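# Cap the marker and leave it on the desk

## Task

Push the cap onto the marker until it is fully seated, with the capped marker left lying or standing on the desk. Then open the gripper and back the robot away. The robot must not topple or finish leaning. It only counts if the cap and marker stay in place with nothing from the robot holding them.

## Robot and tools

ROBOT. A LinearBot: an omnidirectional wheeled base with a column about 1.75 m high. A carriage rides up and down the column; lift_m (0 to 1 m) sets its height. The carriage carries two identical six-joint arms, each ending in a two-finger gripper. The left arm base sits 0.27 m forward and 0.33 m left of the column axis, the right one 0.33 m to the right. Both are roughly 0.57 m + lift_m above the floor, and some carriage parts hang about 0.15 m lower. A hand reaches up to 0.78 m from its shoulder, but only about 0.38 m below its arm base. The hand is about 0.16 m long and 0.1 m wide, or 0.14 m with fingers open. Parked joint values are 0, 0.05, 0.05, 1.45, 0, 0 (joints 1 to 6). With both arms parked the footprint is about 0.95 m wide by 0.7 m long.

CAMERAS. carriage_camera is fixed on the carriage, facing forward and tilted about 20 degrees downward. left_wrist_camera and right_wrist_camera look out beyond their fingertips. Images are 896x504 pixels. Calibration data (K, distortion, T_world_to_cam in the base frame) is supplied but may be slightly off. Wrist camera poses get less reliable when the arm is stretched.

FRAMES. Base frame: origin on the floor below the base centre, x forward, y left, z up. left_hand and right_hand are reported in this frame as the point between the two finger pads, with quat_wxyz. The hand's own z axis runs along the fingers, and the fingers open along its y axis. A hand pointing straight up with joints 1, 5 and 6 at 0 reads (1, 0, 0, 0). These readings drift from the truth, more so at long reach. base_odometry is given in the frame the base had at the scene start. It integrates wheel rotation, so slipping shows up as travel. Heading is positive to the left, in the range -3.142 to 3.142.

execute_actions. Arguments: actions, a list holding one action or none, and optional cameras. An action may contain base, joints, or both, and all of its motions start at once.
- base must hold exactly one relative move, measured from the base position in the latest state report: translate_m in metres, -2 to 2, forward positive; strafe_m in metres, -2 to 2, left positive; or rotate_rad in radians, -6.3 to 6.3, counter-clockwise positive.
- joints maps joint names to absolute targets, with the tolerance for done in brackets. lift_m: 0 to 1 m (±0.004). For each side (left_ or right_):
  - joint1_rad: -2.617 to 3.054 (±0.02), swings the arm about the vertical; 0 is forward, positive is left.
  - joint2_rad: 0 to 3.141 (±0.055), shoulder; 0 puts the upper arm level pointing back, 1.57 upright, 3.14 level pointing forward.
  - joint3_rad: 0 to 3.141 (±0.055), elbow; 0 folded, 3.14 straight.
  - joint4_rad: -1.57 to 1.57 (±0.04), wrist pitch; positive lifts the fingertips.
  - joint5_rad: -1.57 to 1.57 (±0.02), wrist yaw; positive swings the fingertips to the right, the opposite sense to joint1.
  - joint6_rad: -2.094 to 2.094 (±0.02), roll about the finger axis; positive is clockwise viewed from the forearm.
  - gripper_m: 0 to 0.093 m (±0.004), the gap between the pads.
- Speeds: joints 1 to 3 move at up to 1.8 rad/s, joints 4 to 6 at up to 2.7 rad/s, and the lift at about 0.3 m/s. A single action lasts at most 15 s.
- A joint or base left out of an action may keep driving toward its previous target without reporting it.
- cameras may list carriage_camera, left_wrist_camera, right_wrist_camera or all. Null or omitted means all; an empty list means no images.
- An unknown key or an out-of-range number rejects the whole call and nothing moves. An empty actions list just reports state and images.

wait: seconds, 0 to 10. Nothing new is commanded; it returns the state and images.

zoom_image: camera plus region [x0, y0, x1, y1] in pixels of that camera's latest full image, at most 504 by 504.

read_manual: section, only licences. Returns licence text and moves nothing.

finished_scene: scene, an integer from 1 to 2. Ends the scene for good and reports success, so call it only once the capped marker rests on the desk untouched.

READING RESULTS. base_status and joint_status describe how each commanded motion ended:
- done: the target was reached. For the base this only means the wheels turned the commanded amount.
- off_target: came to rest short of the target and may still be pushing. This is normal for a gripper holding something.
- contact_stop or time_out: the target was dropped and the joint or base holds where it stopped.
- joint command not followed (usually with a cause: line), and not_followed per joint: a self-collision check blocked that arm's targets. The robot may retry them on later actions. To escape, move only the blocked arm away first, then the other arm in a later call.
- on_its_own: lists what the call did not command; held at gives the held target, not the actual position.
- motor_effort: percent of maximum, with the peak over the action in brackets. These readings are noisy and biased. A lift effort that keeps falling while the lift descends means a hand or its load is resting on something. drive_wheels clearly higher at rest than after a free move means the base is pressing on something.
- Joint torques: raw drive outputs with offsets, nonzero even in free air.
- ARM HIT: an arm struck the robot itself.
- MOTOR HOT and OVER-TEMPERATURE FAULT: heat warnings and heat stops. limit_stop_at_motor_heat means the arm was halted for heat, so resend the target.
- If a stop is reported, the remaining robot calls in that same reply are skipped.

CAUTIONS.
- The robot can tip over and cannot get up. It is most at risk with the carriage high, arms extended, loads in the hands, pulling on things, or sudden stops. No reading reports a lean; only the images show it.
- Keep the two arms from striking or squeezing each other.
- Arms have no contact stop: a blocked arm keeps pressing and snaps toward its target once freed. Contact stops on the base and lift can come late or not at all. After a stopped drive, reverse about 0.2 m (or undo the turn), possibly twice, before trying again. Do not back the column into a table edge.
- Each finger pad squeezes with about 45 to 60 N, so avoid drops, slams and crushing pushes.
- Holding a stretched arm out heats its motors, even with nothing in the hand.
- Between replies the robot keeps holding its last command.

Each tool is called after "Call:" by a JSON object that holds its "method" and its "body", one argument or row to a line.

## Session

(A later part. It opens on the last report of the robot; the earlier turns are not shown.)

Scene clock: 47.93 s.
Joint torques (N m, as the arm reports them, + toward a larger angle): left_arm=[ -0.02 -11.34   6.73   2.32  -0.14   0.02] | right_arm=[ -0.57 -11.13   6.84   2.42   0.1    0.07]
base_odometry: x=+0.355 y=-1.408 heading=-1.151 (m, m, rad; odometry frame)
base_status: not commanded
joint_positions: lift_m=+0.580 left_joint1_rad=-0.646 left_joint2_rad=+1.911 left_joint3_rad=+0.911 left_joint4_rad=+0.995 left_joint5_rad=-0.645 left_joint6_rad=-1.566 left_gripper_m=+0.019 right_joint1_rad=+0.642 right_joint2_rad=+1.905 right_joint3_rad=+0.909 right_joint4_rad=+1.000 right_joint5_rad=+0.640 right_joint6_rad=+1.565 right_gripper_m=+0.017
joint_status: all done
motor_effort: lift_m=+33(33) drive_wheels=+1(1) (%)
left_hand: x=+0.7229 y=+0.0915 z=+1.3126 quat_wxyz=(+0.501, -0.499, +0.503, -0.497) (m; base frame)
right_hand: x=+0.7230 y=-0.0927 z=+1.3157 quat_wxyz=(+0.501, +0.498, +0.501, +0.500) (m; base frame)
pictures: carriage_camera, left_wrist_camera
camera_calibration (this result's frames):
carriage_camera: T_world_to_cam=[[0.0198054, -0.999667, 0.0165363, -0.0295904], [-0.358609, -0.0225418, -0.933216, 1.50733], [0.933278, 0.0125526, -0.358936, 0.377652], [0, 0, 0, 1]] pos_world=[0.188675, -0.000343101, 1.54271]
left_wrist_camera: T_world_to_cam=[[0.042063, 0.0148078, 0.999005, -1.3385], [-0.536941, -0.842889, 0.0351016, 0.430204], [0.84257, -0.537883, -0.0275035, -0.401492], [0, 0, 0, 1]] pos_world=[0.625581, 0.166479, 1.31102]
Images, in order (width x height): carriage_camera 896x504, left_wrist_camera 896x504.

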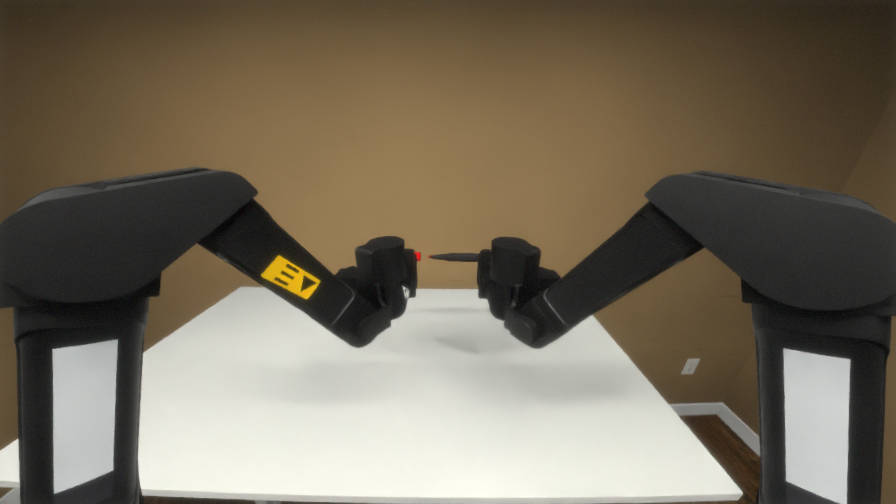

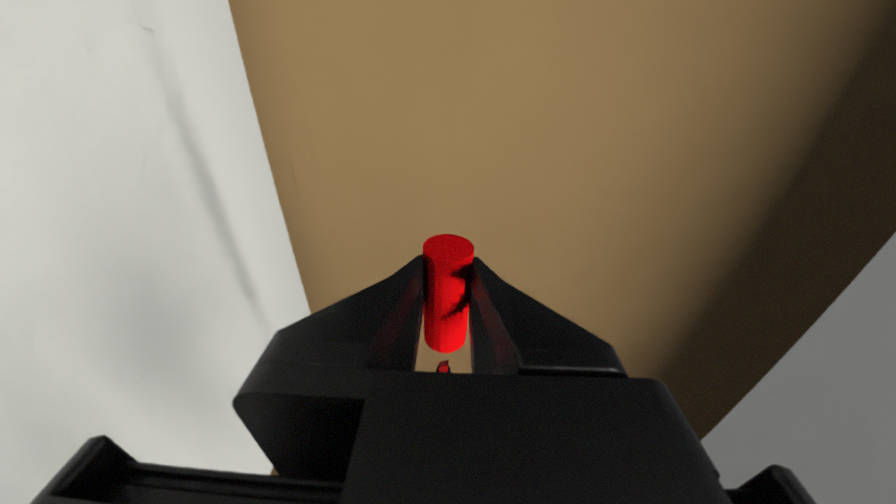

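Call:
{"method": "execute_actions", "body": {
  "actions": [
    {"joints":{"right_joint1_rad":0.71,"right_joint5_rad":0.725,"left_joint1_rad":-0.71,"left_joint5_rad":-0.72}}
  ],
  "cameras": ["left_wrist_camera"]
}}

Call:
{"method": "execute_actions", "body": {
  "actions": [
    {"joints":{"right_joint1_rad":0.76,"right_joint5_rad":0.77,"left_joint1_rad":-0.76,"left_joint5_rad":-0.77}}
  ],
  "cameras": ["left_wrist_camera"]
}}

Scene clock: 50.63 s.
Joint torques (N m, as the arm reports them, + toward a larger angle): left_arm=[ -0.18 -11.35   6.55   2.26  -0.1    0.02] | right_arm=[ -0.23 -11.12   6.79   2.36   0.14   0.07]
base_odometry: x=+0.355 y=-1.408 heading=-1.151 (m, m, rad; odometry frame)
base_status: not commanded
joint_positions: lift_m=+0.580 left_joint1_rad=-0.712 left_joint2_rad=+1.911 left_joint3_rad=+0.911 left_joint4_rad=+0.995 left_joint5_rad=-0.715 left_joint6_rad=-1.566 left_gripper_m=+0.019 right_joint1_rad=+0.713 right_joint2_rad=+1.905 right_joint3_rad=+0.909 right_joint4_rad=+1.000 right_joint5_rad=+0.716 right_joint6_rad=+1.565 right_gripper_m=+0.017
joint_status: all done
motor_effort: lift_m=+33(34) drive_wheels=+0(0) (%)
left_hand: x=+0.7077 y=+0.0733 z=+1.3126 quat_wxyz=(+0.502, -0.500, +0.502, -0.496) (m; base frame)
right_hand: x=+0.7068 y=-0.0735 z=+1.3157 quat_wxyz=(+0.502, +0.499, +0.500, +0.499) (m; base frame)
pictures: left_wrist_camera
camera_calibration (this result's frames):
left_wrist_camera: T_world_to_cam=[[0.0417761, 0.0146818, 0.999019, -1.33743], [-0.533731, -0.844941, 0.0347365, 0.40506], [0.844622, -0.534658, -0.0274622, -0.4002], [0, 0, 0, 1]] pos_world=[0.610083, 0.147917, 1.31106]
Images, in order (width x height): left_wrist_camera 896x504.

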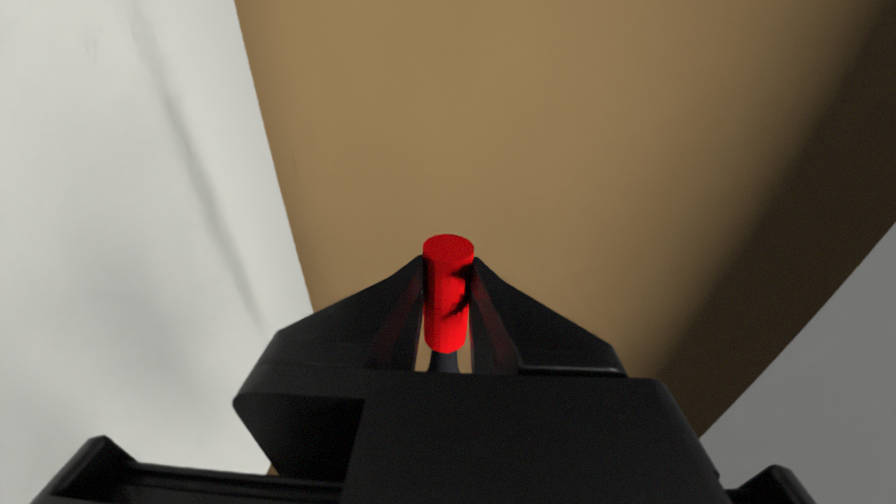

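Scene clock: 51.23 s.
Joint torques (N m, as the arm reports them, + toward a larger angle): left_arm=[ -0.5  -11.35   6.67   2.24  -0.13   0.01] | right_arm=[  0.23 -11.     6.83   2.34   0.03   0.06]
base_odometry: x=+0.355 y=-1.408 heading=-1.151 (m, m, rad; odometry frame)
base_status: not commanded
joint_positions: lift_m=+0.580 left_joint1_rad=-0.759 left_joint2_rad=+1.911 left_joint3_rad=+0.911 left_joint4_rad=+0.995 left_joint5_rad=-0.767 left_joint6_rad=-1.566 left_gripper_m=+0.019 right_joint1_rad=+0.757 right_joint2_rad=+1.905 right_joint3_rad=+0.909 right_joint4_rad=+1.000 right_joint5_rad=+0.768 right_joint6_rad=+1.565 right_gripper_m=+0.017
joint_status: all done
motor_effort: lift_m=+33(33) drive_wheels=+0(0) (%)
left_hand: x=+0.6963 y=+0.0616 z=+1.3126 quat_wxyz=(+0.503, -0.501, +0.501, -0.495) (m; base frame)
right_hand: x=+0.6961 y=-0.0632 z=+1.3157 quat_wxyz=(+0.504, +0.501, +0.498, +0.497) (m; base frame)
pictures: left_wrist_camera
camera_calibration (this result's frames):
left_wrist_camera: T_world_to_cam=[[0.0415155, 0.0147029, 0.99903, -1.33665], [-0.529217, -0.847786, 0.0344691, 0.386494], [0.84747, -0.530135, -0.0274152, -0.399135], [0, 0, 0, 1]] pos_world=[0.598286, 0.135721, 1.31109]
Images, in order (width x height): left_wrist_camera 896x504.

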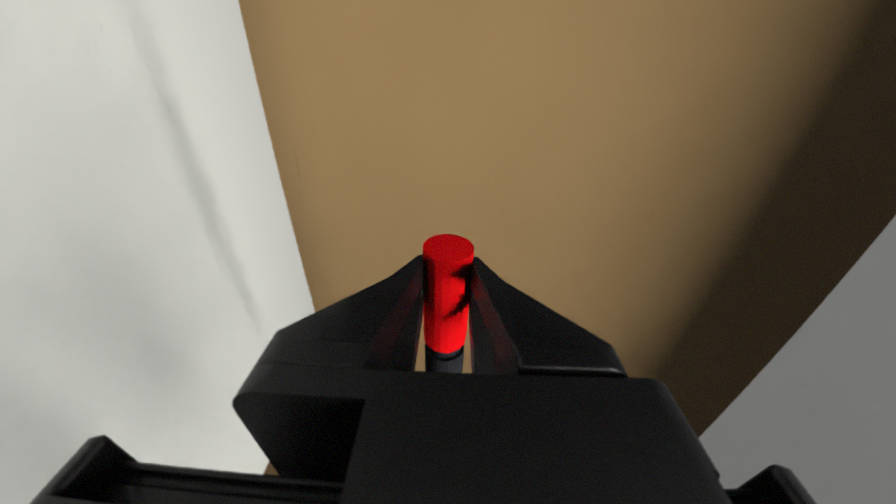

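Call:
{"method": "execute_actions", "body": {
  "actions": [
    {"joints":{"right_joint1_rad":0.845,"right_joint5_rad":0.57,"left_joint1_rad":-0.845,"left_joint5_rad":-0.57}}
  ],
  "cameras": []
}}

Call:
{"method": "execute_actions", "body": {
  "actions": [
    {"joints":{"right_joint1_rad":0.785,"right_joint5_rad":0.74,"left_joint1_rad":-0.785,"left_joint5_rad":-0.74}}
  ],
  "cameras": []
}}

Call:
{"method": "execute_actions", "body": {
  "actions": [
    {"joints":{"left_gripper_m":0.07}}
  ],
  "cameras": ["left_wrist_camera"]
}}

Call:
{"method": "execute_actions", "body": {
  "actions": [
    {"joints":{"left_joint1_rad":-0.3,"left_joint5_rad":-0.5}}
  ],
  "cameras": ["carriage_camera"]
}}

Call:
{"method": "zoom_image", "body": {
  "camera": "carriage_camera",
  "region": [400,240,480,290]
}}

Scene clock: 55.23 s.
Joint torques (N m, as the arm reports them, + toward a larger angle): left_arm=[ -4.82 -11.07   7.89   2.23   1.85   0.03] | right_arm=[  6.01 -11.02   7.54   2.34  -2.21   0.06]
base_odometry: x=+0.355 y=-1.408 heading=-1.151 (m, m, rad; odometry frame)
base_status: not commanded
joint_positions: lift_m=+0.580 left_joint1_rad=-0.774 left_joint2_rad=+1.909 left_joint3_rad=+0.896 left_joint4_rad=+0.998 left_joint5_rad=-0.764 left_joint6_rad=-1.568 left_gripper_m=+0.019 right_joint1_rad=+0.772 right_joint2_rad=+1.905 right_joint3_rad=+0.898 right_joint4_rad=+1.000 right_joint5_rad=+0.767 right_joint6_rad=+1.567 right_gripper_m=+0.017
joint_status: left_joint1_rad off_target (ended at -0.775, target -0.845); left_joint5_rad off_target (ended at -0.764, target -0.570); right_joint1_rad off_target (ended at +0.772, target +0.845); right_joint5_rad off_target (ended at +0.767, target +0.570)
motor_effort: lift_m=+33(33) drive_wheels=+0(0) (%)
left_hand: x=+0.6904 y=+0.0563 z=+1.3087 quat_wxyz=(+0.498, -0.497, +0.509, -0.496) (m; base frame)
right_hand: x=+0.6910 y=-0.0577 z=+1.3118 quat_wxyz=(+0.500, +0.498, +0.505, +0.498) (m; base frame)
pictures: none
No camera images: the call's "cameras" was empty. Leave "cameras" out to get every camera's image.

Scene clock: 56.00 s.
Joint torques (N m, as the arm reports them, + toward a larger angle): left_arm=[ -1.34 -11.09   7.98   2.22   0.21   0.04] | right_arm=[  1.33 -10.96   7.55   2.33  -0.39   0.05]
base_odometry: x=+0.355 y=-1.408 heading=-1.151 (m, m, rad; odometry frame)
base_status: not commanded
joint_positions: lift_m=+0.580 left_joint1_rad=-0.771 left_joint2_rad=+1.909 left_joint3_rad=+0.896 left_joint4_rad=+0.998 left_joint5_rad=-0.771 left_joint6_rad=-1.568 left_gripper_m=+0.019 right_joint1_rad=+0.769 right_joint2_rad=+1.905 right_joint3_rad=+0.898 right_joint4_rad=+1.000 right_joint5_rad=+0.775 right_joint6_rad=+1.567 right_gripper_m=+0.017
joint_status: left_joint5_rad off_target (ended at -0.771, target -0.740); right_joint5_rad off_target (ended at +0.775, target +0.740); the others done
motor_effort: lift_m=+34(33) drive_wheels=+0(0) (%)
left_hand: x=+0.6913 y=+0.0589 z=+1.3087 quat_wxyz=(+0.501, -0.499, +0.506, -0.494) (m; base frame)
right_hand: x=+0.6918 y=-0.0604 z=+1.3118 quat_wxyz=(+0.502, +0.501, +0.502, +0.495) (m; base frame)
pictures: none
No camera images: the call's "cameras" was empty. Leave "cameras" out to get every camera's image.

Scene clock: 56.67 s.
Joint torques (N m, as the arm reports them, + toward a larger angle): left_arm=[ -1.11 -11.     8.     2.22  -0.02   0.05] | right_arm=[  0.71 -11.01   7.56   2.35  -0.09   0.05]
base_odometry: x=+0.355 y=-1.408 heading=-1.151 (m, m, rad; odometry frame)
base_status: not commanded
joint_positions: lift_m=+0.580 left_joint1_rad=-0.775 left_joint2_rad=+1.909 left_joint3_rad=+0.896 left_joint4_rad=+0.998 left_joint5_rad=-0.747 left_joint6_rad=-1.568 left_gripper_m=+0.070 right_joint1_rad=+0.777 right_joint2_rad=+1.905 right_joint3_rad=+0.898 right_joint4_rad=+1.000 right_joint5_rad=+0.751 right_joint6_rad=+1.567 right_gripper_m=+0.017
joint_status: all done
on_its_own: left_joint5_rad moved +0.023 to your old target -0.740; right_joint5_rad moved -0.024 to your old target +0.740
motor_effort: lift_m=+33(33) drive_wheels=+0(0) (%)
left_hand: x=+0.6902 y=+0.0532 z=+1.3086 quat_wxyz=(+0.494, -0.492, +0.513, -0.501) (m; base frame)
right_hand: x=+0.6898 y=-0.0530 z=+1.3117 quat_wxyz=(+0.494, +0.493, +0.510, +0.503) (m; base frame)
pictures: left_wrist_camera
camera_calibration (this result's frames):
left_wrist_camera: T_world_to_cam=[[0.0492139, 0.00826699, 0.998754, -1.33688], [-0.558695, -0.82866, 0.0343889, 0.395734], [0.827912, -0.559691, -0.0361629, -0.372039], [0, 0, 0, 1]] pos_world=[0.594903, 0.130754, 1.30815]
Images, in order (width x height): left_wrist_camera 896x504.

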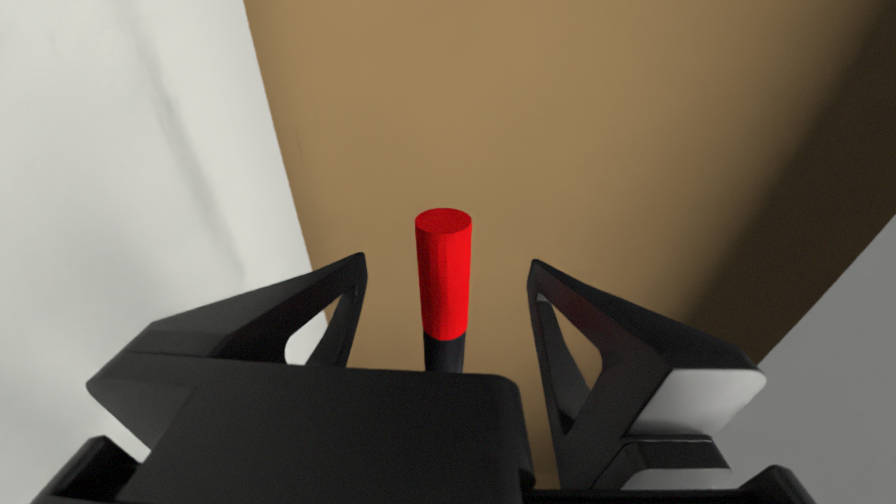

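Scene clock: 57.77 s.
Joint torques (N m, as the arm reports them, + toward a larger angle): left_arm=[ -0.82 -11.2    8.08   2.38  -0.05   0.04] | right_arm=[  0.62 -10.99   7.56   2.36  -0.09   0.05]
base_odometry: x=+0.355 y=-1.408 heading=-1.151 (m, m, rad; odometry frame)
base_status: not commanded
joint_positions: lift_m=+0.580 left_joint1_rad=-0.295 left_joint2_rad=+1.909 left_joint3_rad=+0.896 left_joint4_rad=+0.998 left_joint5_rad=-0.504 left_joint6_rad=-1.568 left_gripper_m=+0.070 right_joint1_rad=+0.777 right_joint2_rad=+1.905 right_joint3_rad=+0.898 right_joint4_rad=+1.000 right_joint5_rad=+0.750 right_joint6_rad=+1.567 right_gripper_m=+0.017
joint_status: all done
motor_effort: lift_m=+33(33) drive_wheels=+0(1) (%)
left_hand: x=+0.7743 y=+0.2416 z=+1.3083 quat_wxyz=(+0.548, -0.551, +0.451, -0.439) (m; base frame)
right_hand: x=+0.6898 y=-0.0528 z=+1.3117 quat_wxyz=(+0.494, +0.492, +0.510, +0.503) (m; base frame)
pictures: carriage_camera
camera_calibration (this result's frames):
carriage_camera: T_world_to_cam=[[0.0198054, -0.999667, 0.0165363, -0.0295904], [-0.358609, -0.0225418, -0.933216, 1.50733], [0.933278, 0.0125526, -0.358936, 0.377652], [0, 0, 0, 1]] pos_world=[0.188675, -0.000343101, 1.54271]
Images, in order (width x height): carriage_camera 896x504.

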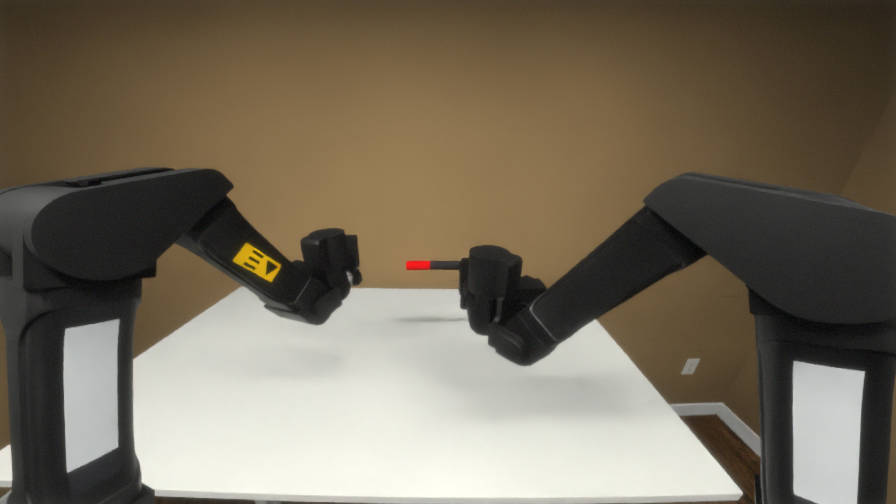

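Region (400, 240, 480, 290) of carriage_camera's 896x504 image, scaled by 6.300, with more detail than that image has; it fills the top 315 rows of this view, and the rest is white.

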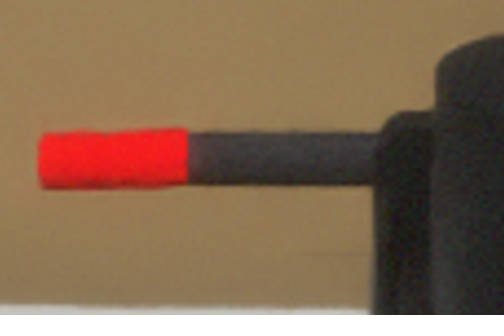

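Call:
{"method": "execute_actions", "body": {
  "actions": [
    {"joints":{"left_joint1_rad":0,"left_joint2_rad":0.3,"left_joint3_rad":0.2,"left_joint5_rad":0,"right_joint1_rad":0.27,"right_joint2_rad":2.277,"right_joint3_rad":1.117,"right_joint4_rad":-0.41,"right_joint5_rad":-0.025,"lift_m":0.565}}
  ],
  "cameras": []
}}

Call:
{"method": "execute_actions", "body": {
  "actions": [
    {"joints":{"lift_m":0.55}}
  ],
  "cameras": []
}}

Call:
{"method": "execute_actions", "body": {
  "actions": [
    {"joints":{"right_gripper_m":0.07}}
  ],
  "cameras": []
}}

Call:
{"method": "execute_actions", "body": {
  "actions": [
    {"joints":{"lift_m":0.68,"right_joint2_rad":0.3,"right_joint3_rad":0.2,"right_joint4_rad":0}}
  ],
  "cameras": ["carriage_camera"]
}}

Call:
{"method": "zoom_image", "body": {
  "camera": "carriage_camera",
  "region": [460,430,580,504]
}}

Scene clock: 62.80 s.
Joint torques (N m, as the arm reports them, + toward a larger angle): left_arm=[-0.48  1.58  7.25  1.19  0.02  0.02] | right_arm=[  0.52 -12.11   4.81   0.37  -0.02   0.12]
base_odometry: x=+0.355 y=-1.408 heading=-1.151 (m, m, rad; odometry frame)
base_status: not commanded
joint_positions: lift_m=+0.565 left_joint1_rad=+0.000 left_joint2_rad=+0.310 left_joint3_rad=+0.213 left_joint4_rad=+1.003 left_joint5_rad=-0.006 left_joint6_rad=-1.568 left_gripper_m=+0.070 right_joint1_rad=+0.264 right_joint2_rad=+2.281 right_joint3_rad=+1.118 right_joint4_rad=-0.402 right_joint5_rad=-0.015 right_joint6_rad=+1.567 right_gripper_m=+0.017
joint_status: all done
motor_effort: lift_m=+28(28) drive_wheels=+1(2) (%)
left_hand: x=+0.4296 y=+0.3123 z=+1.5340 quat_wxyz=(+0.670, -0.232, +0.229, -0.667) (m; base frame)
right_hand: x=+0.5931 y=-0.2187 z=+0.9774 quat_wxyz=(-0.004, +0.606, +0.795, +0.007) (m; base frame)
pictures: none
No camera images: the call's "cameras" was empty. Leave "cameras" out to get every camera's image.

Scene clock: 63.33 s.
Joint torques (N m, as the arm reports them, + toward a larger angle): left_arm=[-0.36  1.58  7.84  1.23  0.02  0.01] | right_arm=[  0.55 -12.05   4.76   0.39  -0.02   0.11]
base_odometry: x=+0.355 y=-1.408 heading=-1.151 (m, m, rad; odometry frame)
base_status: not commanded
joint_positions: lift_m=+0.550 left_joint1_rad=+0.000 left_joint2_rad=+0.310 left_joint3_rad=+0.208 left_joint4_rad=+1.000 left_joint5_rad=-0.006 left_joint6_rad=-1.568 left_gripper_m=+0.070 right_joint1_rad=+0.264 right_joint2_rad=+2.280 right_joint3_rad=+1.118 right_joint4_rad=-0.405 right_joint5_rad=-0.015 right_joint6_rad=+1.567 right_gripper_m=+0.017
joint_status: all done
motor_effort: lift_m=+29(30) drive_wheels=+1(1) (%)
left_hand: x=+0.4312 y=+0.3123 z=+1.5167 quat_wxyz=(+0.669, -0.235, +0.232, -0.666) (m; base frame)
right_hand: x=+0.5926 y=-0.2187 z=+0.9626 quat_wxyz=(-0.005, +0.606, +0.795, +0.007) (m; base frame)
pictures: none
No camera images: the call's "cameras" was empty. Leave "cameras" out to get every camera's image.

Scene clock: 64.00 s.
Joint torques (N m, as the arm reports them, + toward a larger angle): left_arm=[-0.47  1.6   7.78  1.24  0.02  0.01] | right_arm=[  0.59 -12.04   4.76   0.4   -0.03   0.12]
base_odometry: x=+0.355 y=-1.408 heading=-1.151 (m, m, rad; odometry frame)
base_status: not commanded
joint_positions: lift_m=+0.550 left_joint1_rad=+0.000 left_joint2_rad=+0.310 left_joint3_rad=+0.208 left_joint4_rad=+1.000 left_joint5_rad=-0.006 left_joint6_rad=-1.568 left_gripper_m=+0.070 right_joint1_rad=+0.264 right_joint2_rad=+2.280 right_joint3_rad=+1.118 right_joint4_rad=-0.405 right_joint5_rad=-0.015 right_joint6_rad=+1.567 right_gripper_m=+0.070
joint_status: all done
motor_effort: lift_m=+29(29) drive_wheels=+0(1) (%)
left_hand: x=+0.4312 y=+0.3123 z=+1.5167 quat_wxyz=(+0.669, -0.235, +0.232, -0.666) (m; base frame)
right_hand: x=+0.5926 y=-0.2187 z=+0.9626 quat_wxyz=(-0.005, +0.606, +0.795, +0.007) (m; base frame)
pictures: none
No camera images: the call's "cameras" was empty. Leave "cameras" out to get every camera's image.

Scene clock: 65.97 s.
Joint torques (N m, as the arm reports them, + toward a larger angle): left_arm=[-0.42  1.57  7.76  1.24  0.    0.02] | right_arm=[ 0.58  0.27  8.48  2.67 -0.07  0.05]
base_odometry: x=+0.355 y=-1.408 heading=-1.151 (m, m, rad; odometry frame)
base_status: not commanded
joint_positions: lift_m=+0.680 left_joint1_rad=+0.000 left_joint2_rad=+0.310 left_joint3_rad=+0.208 left_joint4_rad=+1.001 left_joint5_rad=-0.004 left_joint6_rad=-1.568 left_gripper_m=+0.070 right_joint1_rad=+0.264 right_joint2_rad=+0.316 right_joint3_rad=+0.211 right_joint4_rad=+0.001 right_joint5_rad=-0.017 right_joint6_rad=+1.567 right_gripper_m=+0.070
joint_status: all done
motor_effort: lift_m=+33(40) drive_wheels=+1(1) (%)
left_hand: x=+0.4310 y=+0.3120 z=+1.6465 quat_wxyz=(+0.669, -0.234, +0.232, -0.666) (m; base frame)
right_hand: x=+0.5133 y=-0.2398 z=+1.4292 quat_wxyz=(+0.403, +0.446, +0.594, +0.534) (m; base frame)
pictures: carriage_camera
camera_calibration (this result's frames):
carriage_camera: T_world_to_cam=[[0.0198054, -0.999667, 0.0165363, -0.0312447], [-0.358609, -0.0225418, -0.933216, 1.60069], [0.933278, 0.0125526, -0.358936, 0.41356], [0, 0, 0, 1]] pos_world=[0.188675, -0.000343101, 1.64275]
Images, in order (width x height): carriage_camera 896x504.

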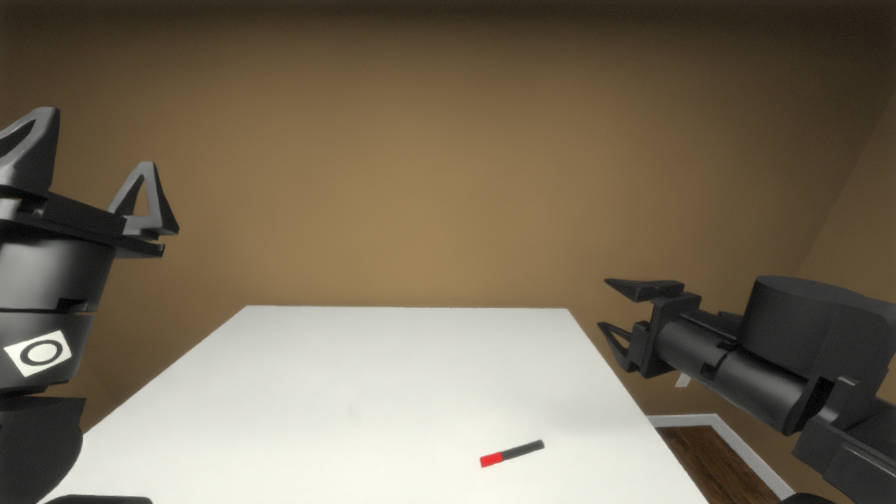

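Region (460, 430, 580, 504) of carriage_camera's 896x504 image, scaled by 4.200, with more detail than that image has; it fills the top 311 rows of this view, and the rest is white.

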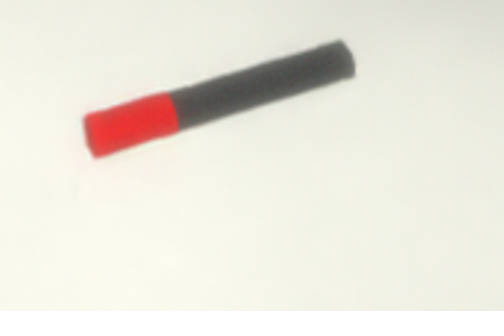

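Call:
{"method": "execute_actions", "body": {
  "actions": []
}}

Call:
{"method": "finished_scene", "body": {
  "scene": 2
}}

Scene clock: 67.40 s.
Joint torques (N m, as the arm reports them, + toward a larger angle): left_arm=[-0.44  1.48  7.88  1.22  0.03  0.  ] | right_arm=[ 0.57  0.34  8.56  2.67 -0.07  0.06]
base_odometry: x=+0.355 y=-1.408 heading=-1.151 (m, m, rad; odometry frame)
base_status: not commanded
joint_positions: lift_m=+0.680 left_joint1_rad=+0.000 left_joint2_rad=+0.310 left_joint3_rad=+0.208 left_joint4_rad=+1.001 left_joint5_rad=-0.004 left_joint6_rad=-1.568 left_gripper_m=+0.070 right_joint1_rad=+0.264 right_joint2_rad=+0.316 right_joint3_rad=+0.211 right_joint4_rad=+0.001 right_joint5_rad=-0.017 right_joint6_rad=+1.567 right_gripper_m=+0.070
joint_status: all done
motor_effort: lift_m=+33(40) drive_wheels=+1(1) (%)
left_hand: x=+0.4310 y=+0.3120 z=+1.6465 quat_wxyz=(+0.669, -0.234, +0.232, -0.666) (m; base frame)
right_hand: x=+0.5133 y=-0.2398 z=+1.4292 quat_wxyz=(+0.403, +0.446, +0.594, +0.534) (m; base frame)
pictures: carriage_camera, left_wrist_camera, right_wrist_camera
camera_calibration (this result's frames):
carriage_camera: T_world_to_cam=[[0.0198054, -0.999667, 0.0165363, -0.0312447], [-0.358609, -0.0225418, -0.933216, 1.60069], [0.933278, 0.0125526, -0.358936, 0.41356], [0, 0, 0, 1]] pos_world=[0.188675, -0.000343101, 1.64275]
left_wrist_camera: T_world_to_cam=[[-0.758623, 0.0204202, 0.65121, -0.747107], [-0.360784, -0.845441, -0.393782, 1.07866], [0.542519, -0.533678, 0.648738, -1.01318], [0, 0, 0, 1]] pos_world=[0.37206, 0.386493, 1.56857]
right_wrist_camera: T_world_to_cam=[[-0.132286, -0.0365492, -0.990538, 1.47072], [-0.799719, 0.594345, 0.0848716, 0.433805], [0.585619, 0.803379, -0.107852, 0.172666], [0, 0, 0, 1]] pos_world=[0.440361, -0.342793, 1.43861]
Images, in order (width x height): carriage_camera 896x504, left_wrist_camera 896x504, right_wrist_camera 896x504.

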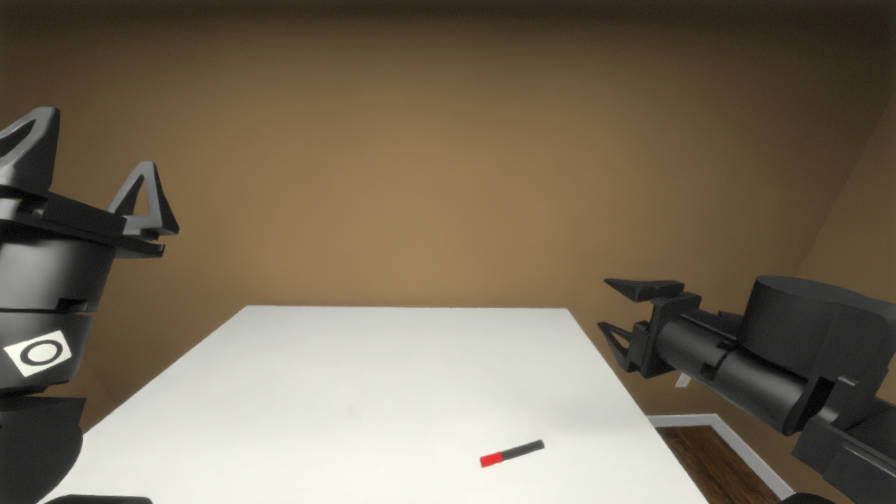

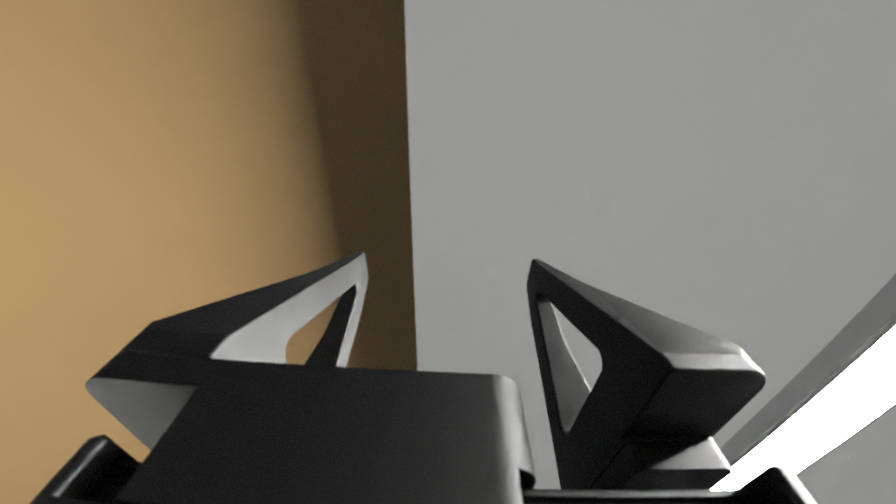

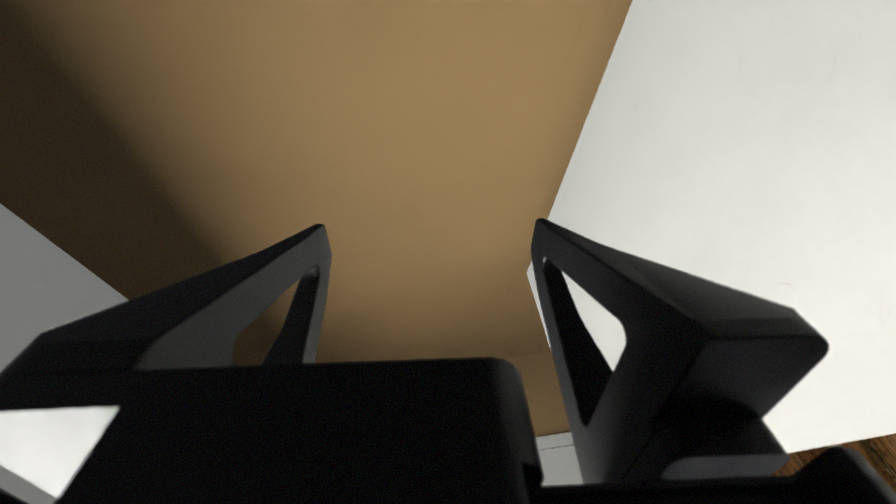

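The scene is finished: the task was done.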